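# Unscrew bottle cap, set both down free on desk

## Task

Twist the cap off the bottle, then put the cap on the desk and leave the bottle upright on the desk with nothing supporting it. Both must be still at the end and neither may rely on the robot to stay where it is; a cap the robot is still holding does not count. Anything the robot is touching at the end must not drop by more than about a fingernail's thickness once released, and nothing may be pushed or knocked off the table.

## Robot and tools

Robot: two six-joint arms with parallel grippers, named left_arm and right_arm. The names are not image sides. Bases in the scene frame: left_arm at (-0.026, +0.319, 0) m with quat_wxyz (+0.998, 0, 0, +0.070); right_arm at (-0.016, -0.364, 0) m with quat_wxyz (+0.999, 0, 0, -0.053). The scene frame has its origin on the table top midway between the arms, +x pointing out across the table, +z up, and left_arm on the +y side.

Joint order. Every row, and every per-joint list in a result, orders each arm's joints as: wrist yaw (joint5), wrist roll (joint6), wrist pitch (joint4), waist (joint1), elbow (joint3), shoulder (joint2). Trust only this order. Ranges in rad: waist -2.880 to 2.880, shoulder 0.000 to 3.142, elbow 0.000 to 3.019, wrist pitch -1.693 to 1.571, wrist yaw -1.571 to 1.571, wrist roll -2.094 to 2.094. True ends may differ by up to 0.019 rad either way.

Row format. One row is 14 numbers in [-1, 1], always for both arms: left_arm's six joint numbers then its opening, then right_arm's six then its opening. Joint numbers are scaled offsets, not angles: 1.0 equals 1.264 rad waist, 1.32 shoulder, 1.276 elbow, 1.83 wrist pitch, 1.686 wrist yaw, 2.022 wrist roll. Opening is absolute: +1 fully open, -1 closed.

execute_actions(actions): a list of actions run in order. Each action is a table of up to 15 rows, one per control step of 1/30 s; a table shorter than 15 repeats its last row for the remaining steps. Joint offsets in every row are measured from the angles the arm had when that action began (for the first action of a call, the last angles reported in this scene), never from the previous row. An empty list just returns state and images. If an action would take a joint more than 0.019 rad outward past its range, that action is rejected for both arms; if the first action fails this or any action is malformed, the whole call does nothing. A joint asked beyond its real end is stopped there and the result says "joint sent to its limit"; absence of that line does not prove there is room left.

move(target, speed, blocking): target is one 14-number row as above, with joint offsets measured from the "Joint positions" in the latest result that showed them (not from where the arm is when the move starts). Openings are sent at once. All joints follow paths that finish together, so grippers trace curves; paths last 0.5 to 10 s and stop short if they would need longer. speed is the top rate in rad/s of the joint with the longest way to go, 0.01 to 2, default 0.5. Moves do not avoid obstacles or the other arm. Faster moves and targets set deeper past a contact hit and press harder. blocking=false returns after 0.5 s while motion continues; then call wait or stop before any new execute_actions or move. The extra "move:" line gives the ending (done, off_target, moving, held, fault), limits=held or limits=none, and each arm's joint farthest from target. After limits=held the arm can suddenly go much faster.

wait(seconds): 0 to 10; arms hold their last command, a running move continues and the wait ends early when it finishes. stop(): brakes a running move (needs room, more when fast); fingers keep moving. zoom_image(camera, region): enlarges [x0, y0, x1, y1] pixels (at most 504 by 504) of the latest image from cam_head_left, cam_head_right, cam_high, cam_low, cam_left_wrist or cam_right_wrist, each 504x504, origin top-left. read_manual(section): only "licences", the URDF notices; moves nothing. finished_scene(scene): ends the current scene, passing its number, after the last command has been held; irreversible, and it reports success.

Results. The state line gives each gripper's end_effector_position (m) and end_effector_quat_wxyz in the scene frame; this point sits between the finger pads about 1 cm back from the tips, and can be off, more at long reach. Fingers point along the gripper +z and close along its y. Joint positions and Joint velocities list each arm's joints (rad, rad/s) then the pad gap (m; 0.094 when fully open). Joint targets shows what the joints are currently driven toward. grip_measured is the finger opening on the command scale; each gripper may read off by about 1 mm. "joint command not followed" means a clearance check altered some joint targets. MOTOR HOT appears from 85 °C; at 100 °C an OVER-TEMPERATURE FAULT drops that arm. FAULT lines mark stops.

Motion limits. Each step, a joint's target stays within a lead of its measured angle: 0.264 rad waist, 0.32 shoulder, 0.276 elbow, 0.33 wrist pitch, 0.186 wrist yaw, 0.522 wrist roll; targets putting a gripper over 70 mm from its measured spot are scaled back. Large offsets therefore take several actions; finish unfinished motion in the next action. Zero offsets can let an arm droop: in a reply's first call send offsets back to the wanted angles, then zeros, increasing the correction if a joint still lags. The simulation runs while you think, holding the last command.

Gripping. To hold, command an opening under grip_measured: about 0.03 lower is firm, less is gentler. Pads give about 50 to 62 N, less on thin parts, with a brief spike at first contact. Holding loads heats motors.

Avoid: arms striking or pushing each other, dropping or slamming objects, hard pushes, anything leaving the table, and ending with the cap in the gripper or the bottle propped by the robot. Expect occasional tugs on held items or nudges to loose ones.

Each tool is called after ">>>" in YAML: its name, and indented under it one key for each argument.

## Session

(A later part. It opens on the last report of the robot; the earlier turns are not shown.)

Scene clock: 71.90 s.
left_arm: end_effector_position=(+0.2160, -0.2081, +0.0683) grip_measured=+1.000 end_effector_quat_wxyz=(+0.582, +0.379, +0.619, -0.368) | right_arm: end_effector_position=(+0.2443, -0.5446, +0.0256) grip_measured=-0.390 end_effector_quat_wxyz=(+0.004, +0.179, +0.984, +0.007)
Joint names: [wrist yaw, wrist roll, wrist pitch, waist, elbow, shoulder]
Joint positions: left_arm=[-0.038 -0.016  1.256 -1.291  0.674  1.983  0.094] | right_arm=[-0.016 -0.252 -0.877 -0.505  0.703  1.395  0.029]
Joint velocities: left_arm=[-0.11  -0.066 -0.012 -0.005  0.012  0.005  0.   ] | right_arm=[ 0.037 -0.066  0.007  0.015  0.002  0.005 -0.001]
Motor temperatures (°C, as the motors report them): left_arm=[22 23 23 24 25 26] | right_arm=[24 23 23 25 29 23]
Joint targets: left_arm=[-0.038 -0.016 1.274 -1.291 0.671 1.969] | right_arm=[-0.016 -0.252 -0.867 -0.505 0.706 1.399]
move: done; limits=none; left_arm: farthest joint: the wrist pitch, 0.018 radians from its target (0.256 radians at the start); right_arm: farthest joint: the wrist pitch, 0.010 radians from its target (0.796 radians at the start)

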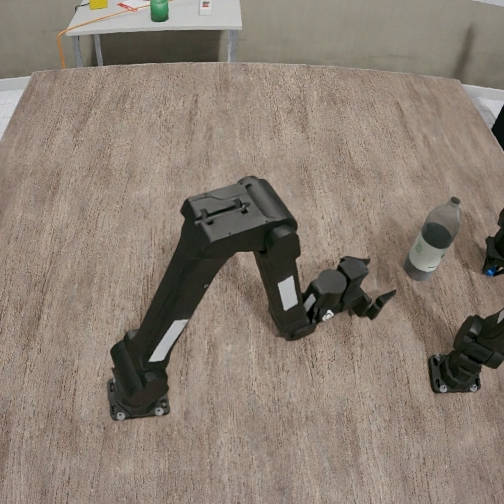

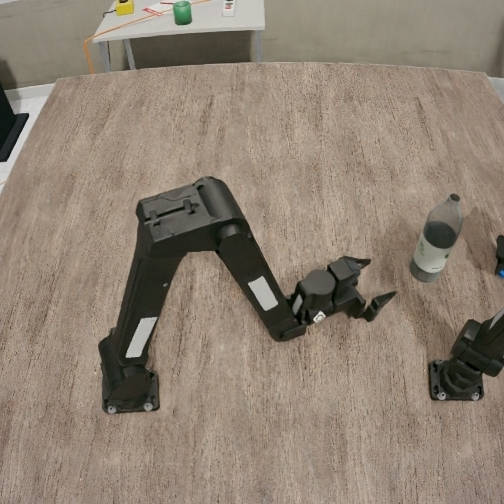

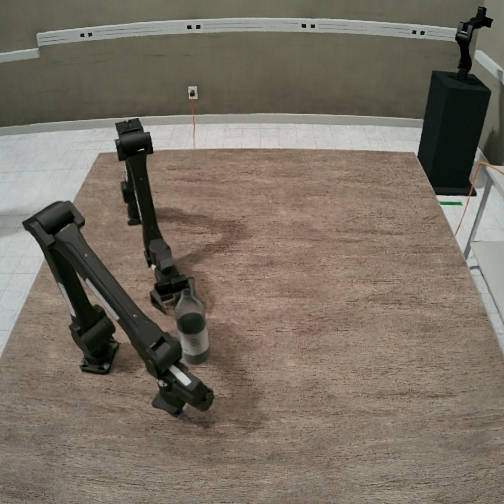

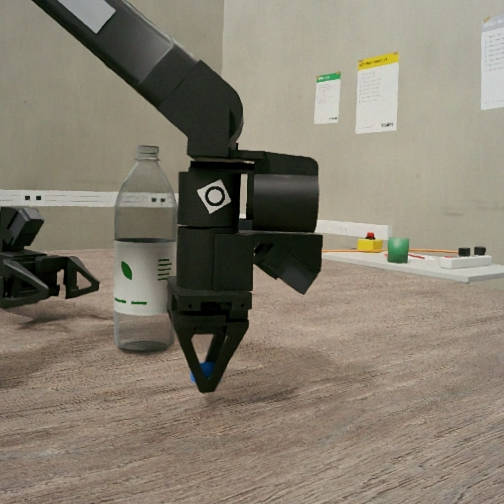

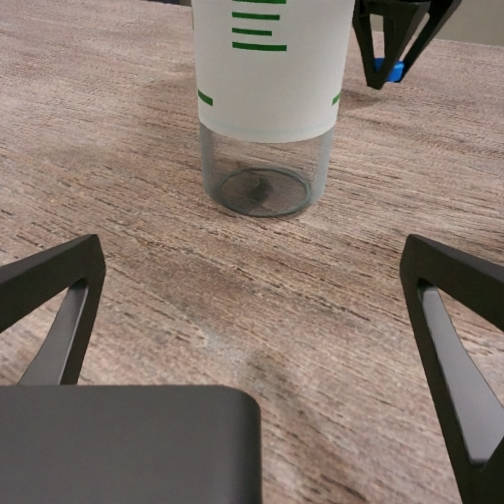

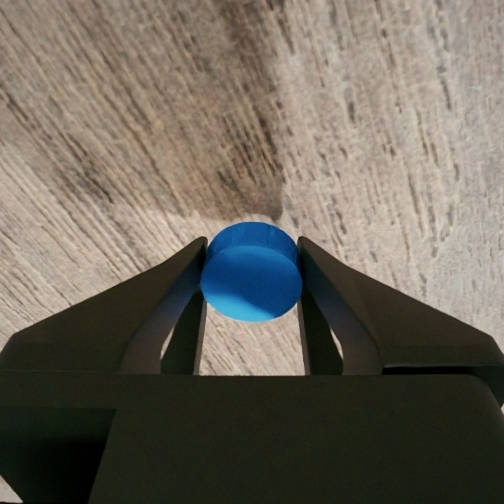

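>>> move:
  target: [0,0,0,0,0,0,1,0,0,0.028,0,0,0.04,-0.42]
  speed: 0.08

>>> execute_actions:
  actions:
    - [[0,0,0,0,0,0,1,0,0,0,0,0.02,0,0.5]]
    - [[0,0,0,0,0,0,1,0,0,0,0,0.02,-0.08,0.5]]

>>> finished_scene:
  scene: 1

Scene clock: 75.83 s.
left_arm: end_effector_position=(+0.2160, -0.2081, +0.0683) grip_measured=+1.000 end_effector_quat_wxyz=(+0.582, +0.379, +0.619, -0.368) | right_arm: end_effector_position=(+0.2490, -0.5479, +0.0134) grip_measured=-0.390 end_effector_quat_wxyz=(+0.004, +0.179, +0.984, +0.007)
Joint names: [wrist yaw, wrist roll, wrist pitch, waist, elbow, shoulder]
Joint positions: left_arm=[-0.038 -0.016  1.256 -1.291  0.674  1.983  0.094] | right_arm=[-0.016 -0.252 -0.835 -0.505  0.703  1.436  0.029]
Joint velocities: left_arm=[ 0.037  0.007 -0.007 -0.015  0.002 -0.015  0.   ] | right_arm=[-0.007 -0.066 -0.012 -0.024  0.012  0.005  0.   ]
Motor temperatures (°C, as the motors report them): left_arm=[22 23 23 24 25 26] | right_arm=[24 23 23 25 29 23]
Joint targets: left_arm=[-0.038 -0.016 1.256 -1.291 0.674 1.983] | right_arm=[-0.016 -0.252 -0.825 -0.505 0.703 1.448]
move: done; limits=none; left_arm: farthest joint: the waist, 0.000 radians from its target (0.000 radians at the start); right_arm: farthest joint: the shoulder, 0.012 radians from its target (0.052 radians at the start)

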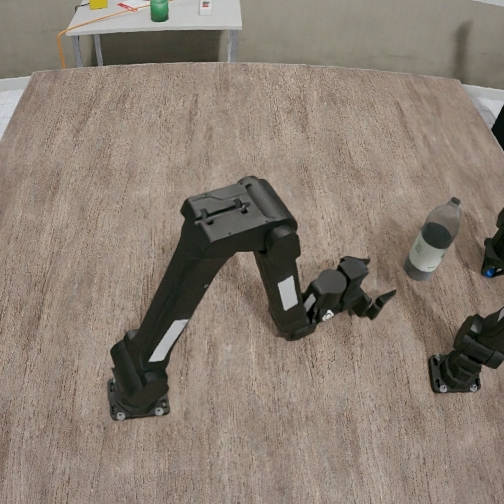

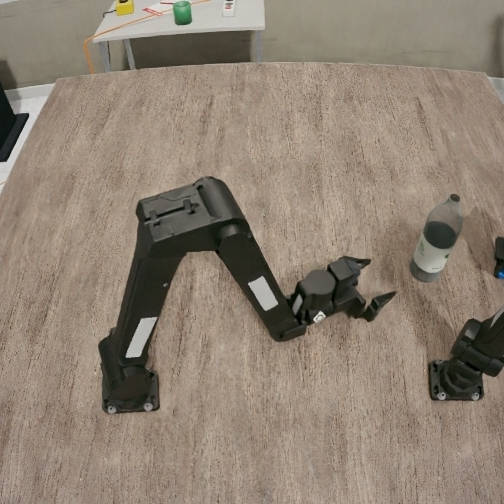

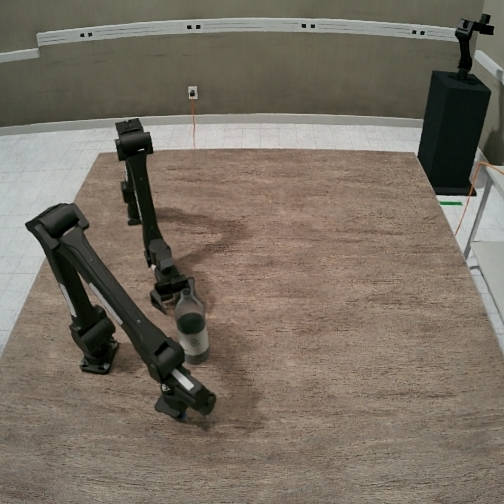

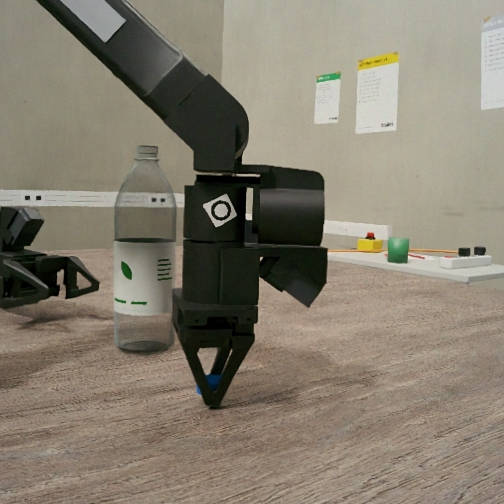

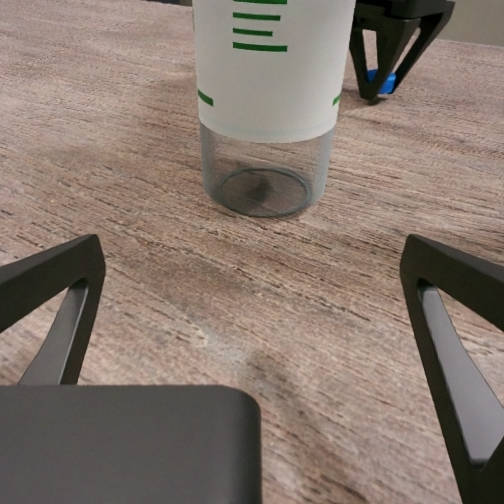

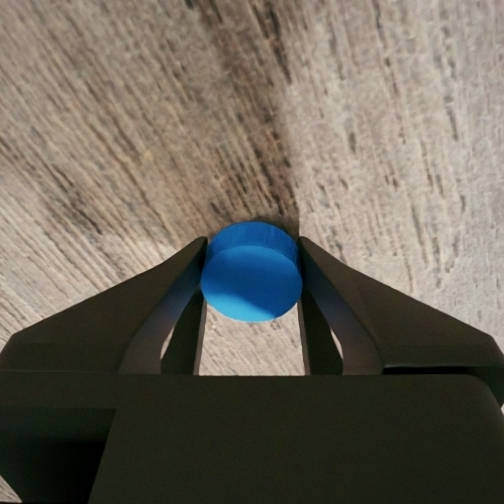

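Scene clock: 76.83 s.
left_arm: end_effector_position=(+0.2160, -0.2081, +0.0683) grip_measured=+1.000 end_effector_quat_wxyz=(+0.582, +0.379, +0.619, -0.368) | right_arm: end_effector_position=(+0.2578, -0.5541, +0.0464) grip_measured=+0.497 end_effector_quat_wxyz=(+0.053, +0.178, +0.982, -0.016)
Joint names: [wrist yaw, wrist roll, wrist pitch, waist, elbow, shoulder]
Joint positions: left_arm=[-0.038 -0.016  1.256 -1.291  0.674  1.983  0.094] | right_arm=[-0.016 -0.252 -0.836 -0.505  0.703  1.329  0.07 ]
Joint velocities: left_arm=[ 0.007  0.037  0.007 -0.005 -0.012 -0.015  0.   ] | right_arm=[-0.081 -0.022 -0.002  0.005  0.002 -0.015 -0.   ]
Motor temperatures (°C, as the motors report them): left_arm=[22 23 23 24 25 26] | right_arm=[24 23 23 25 29 23]
Joint targets: left_arm=[-0.038 -0.016 1.256 -1.291 0.674 1.983] | right_arm=[-0.016 -0.252 -0.835 -0.505 0.728 1.331]

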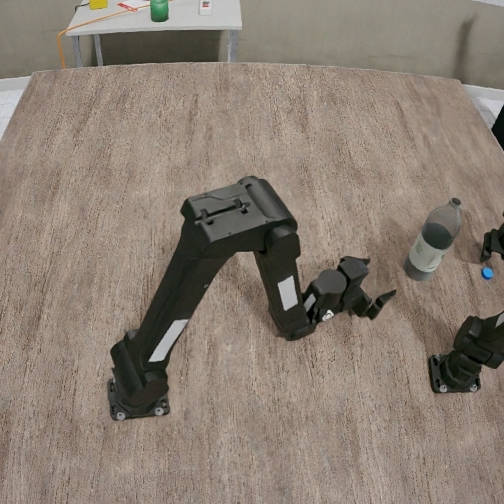

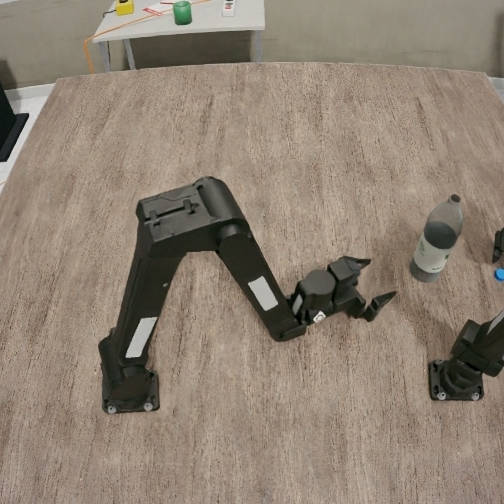

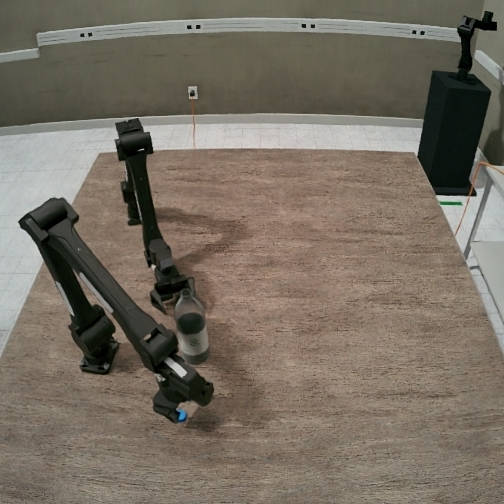

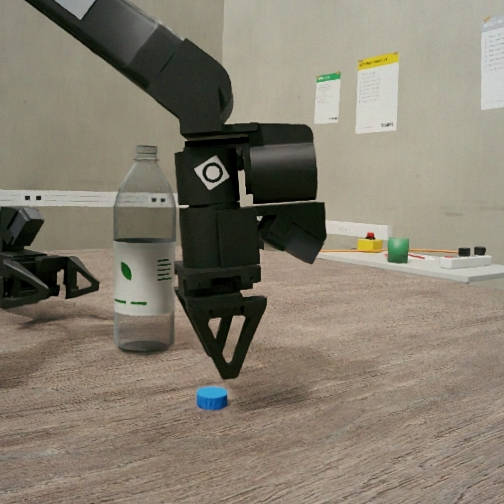

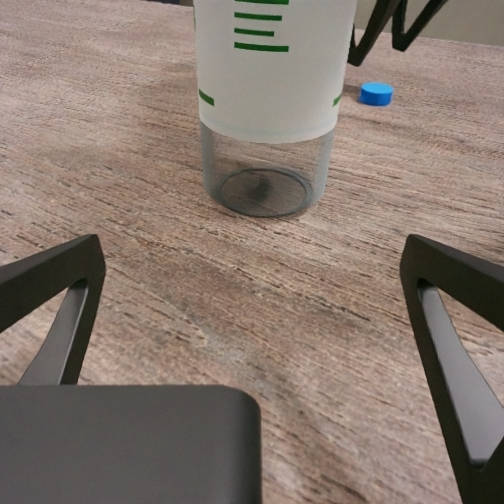

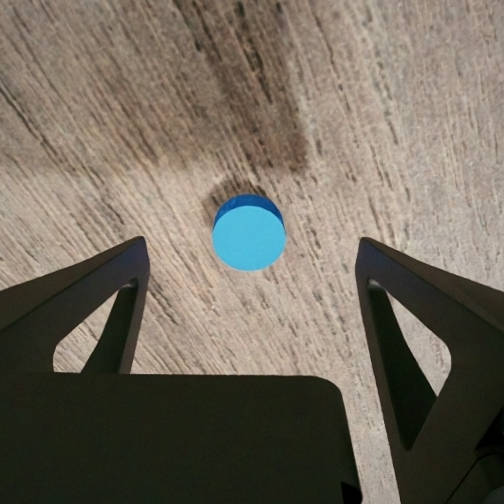

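The scene is finished: the task was done.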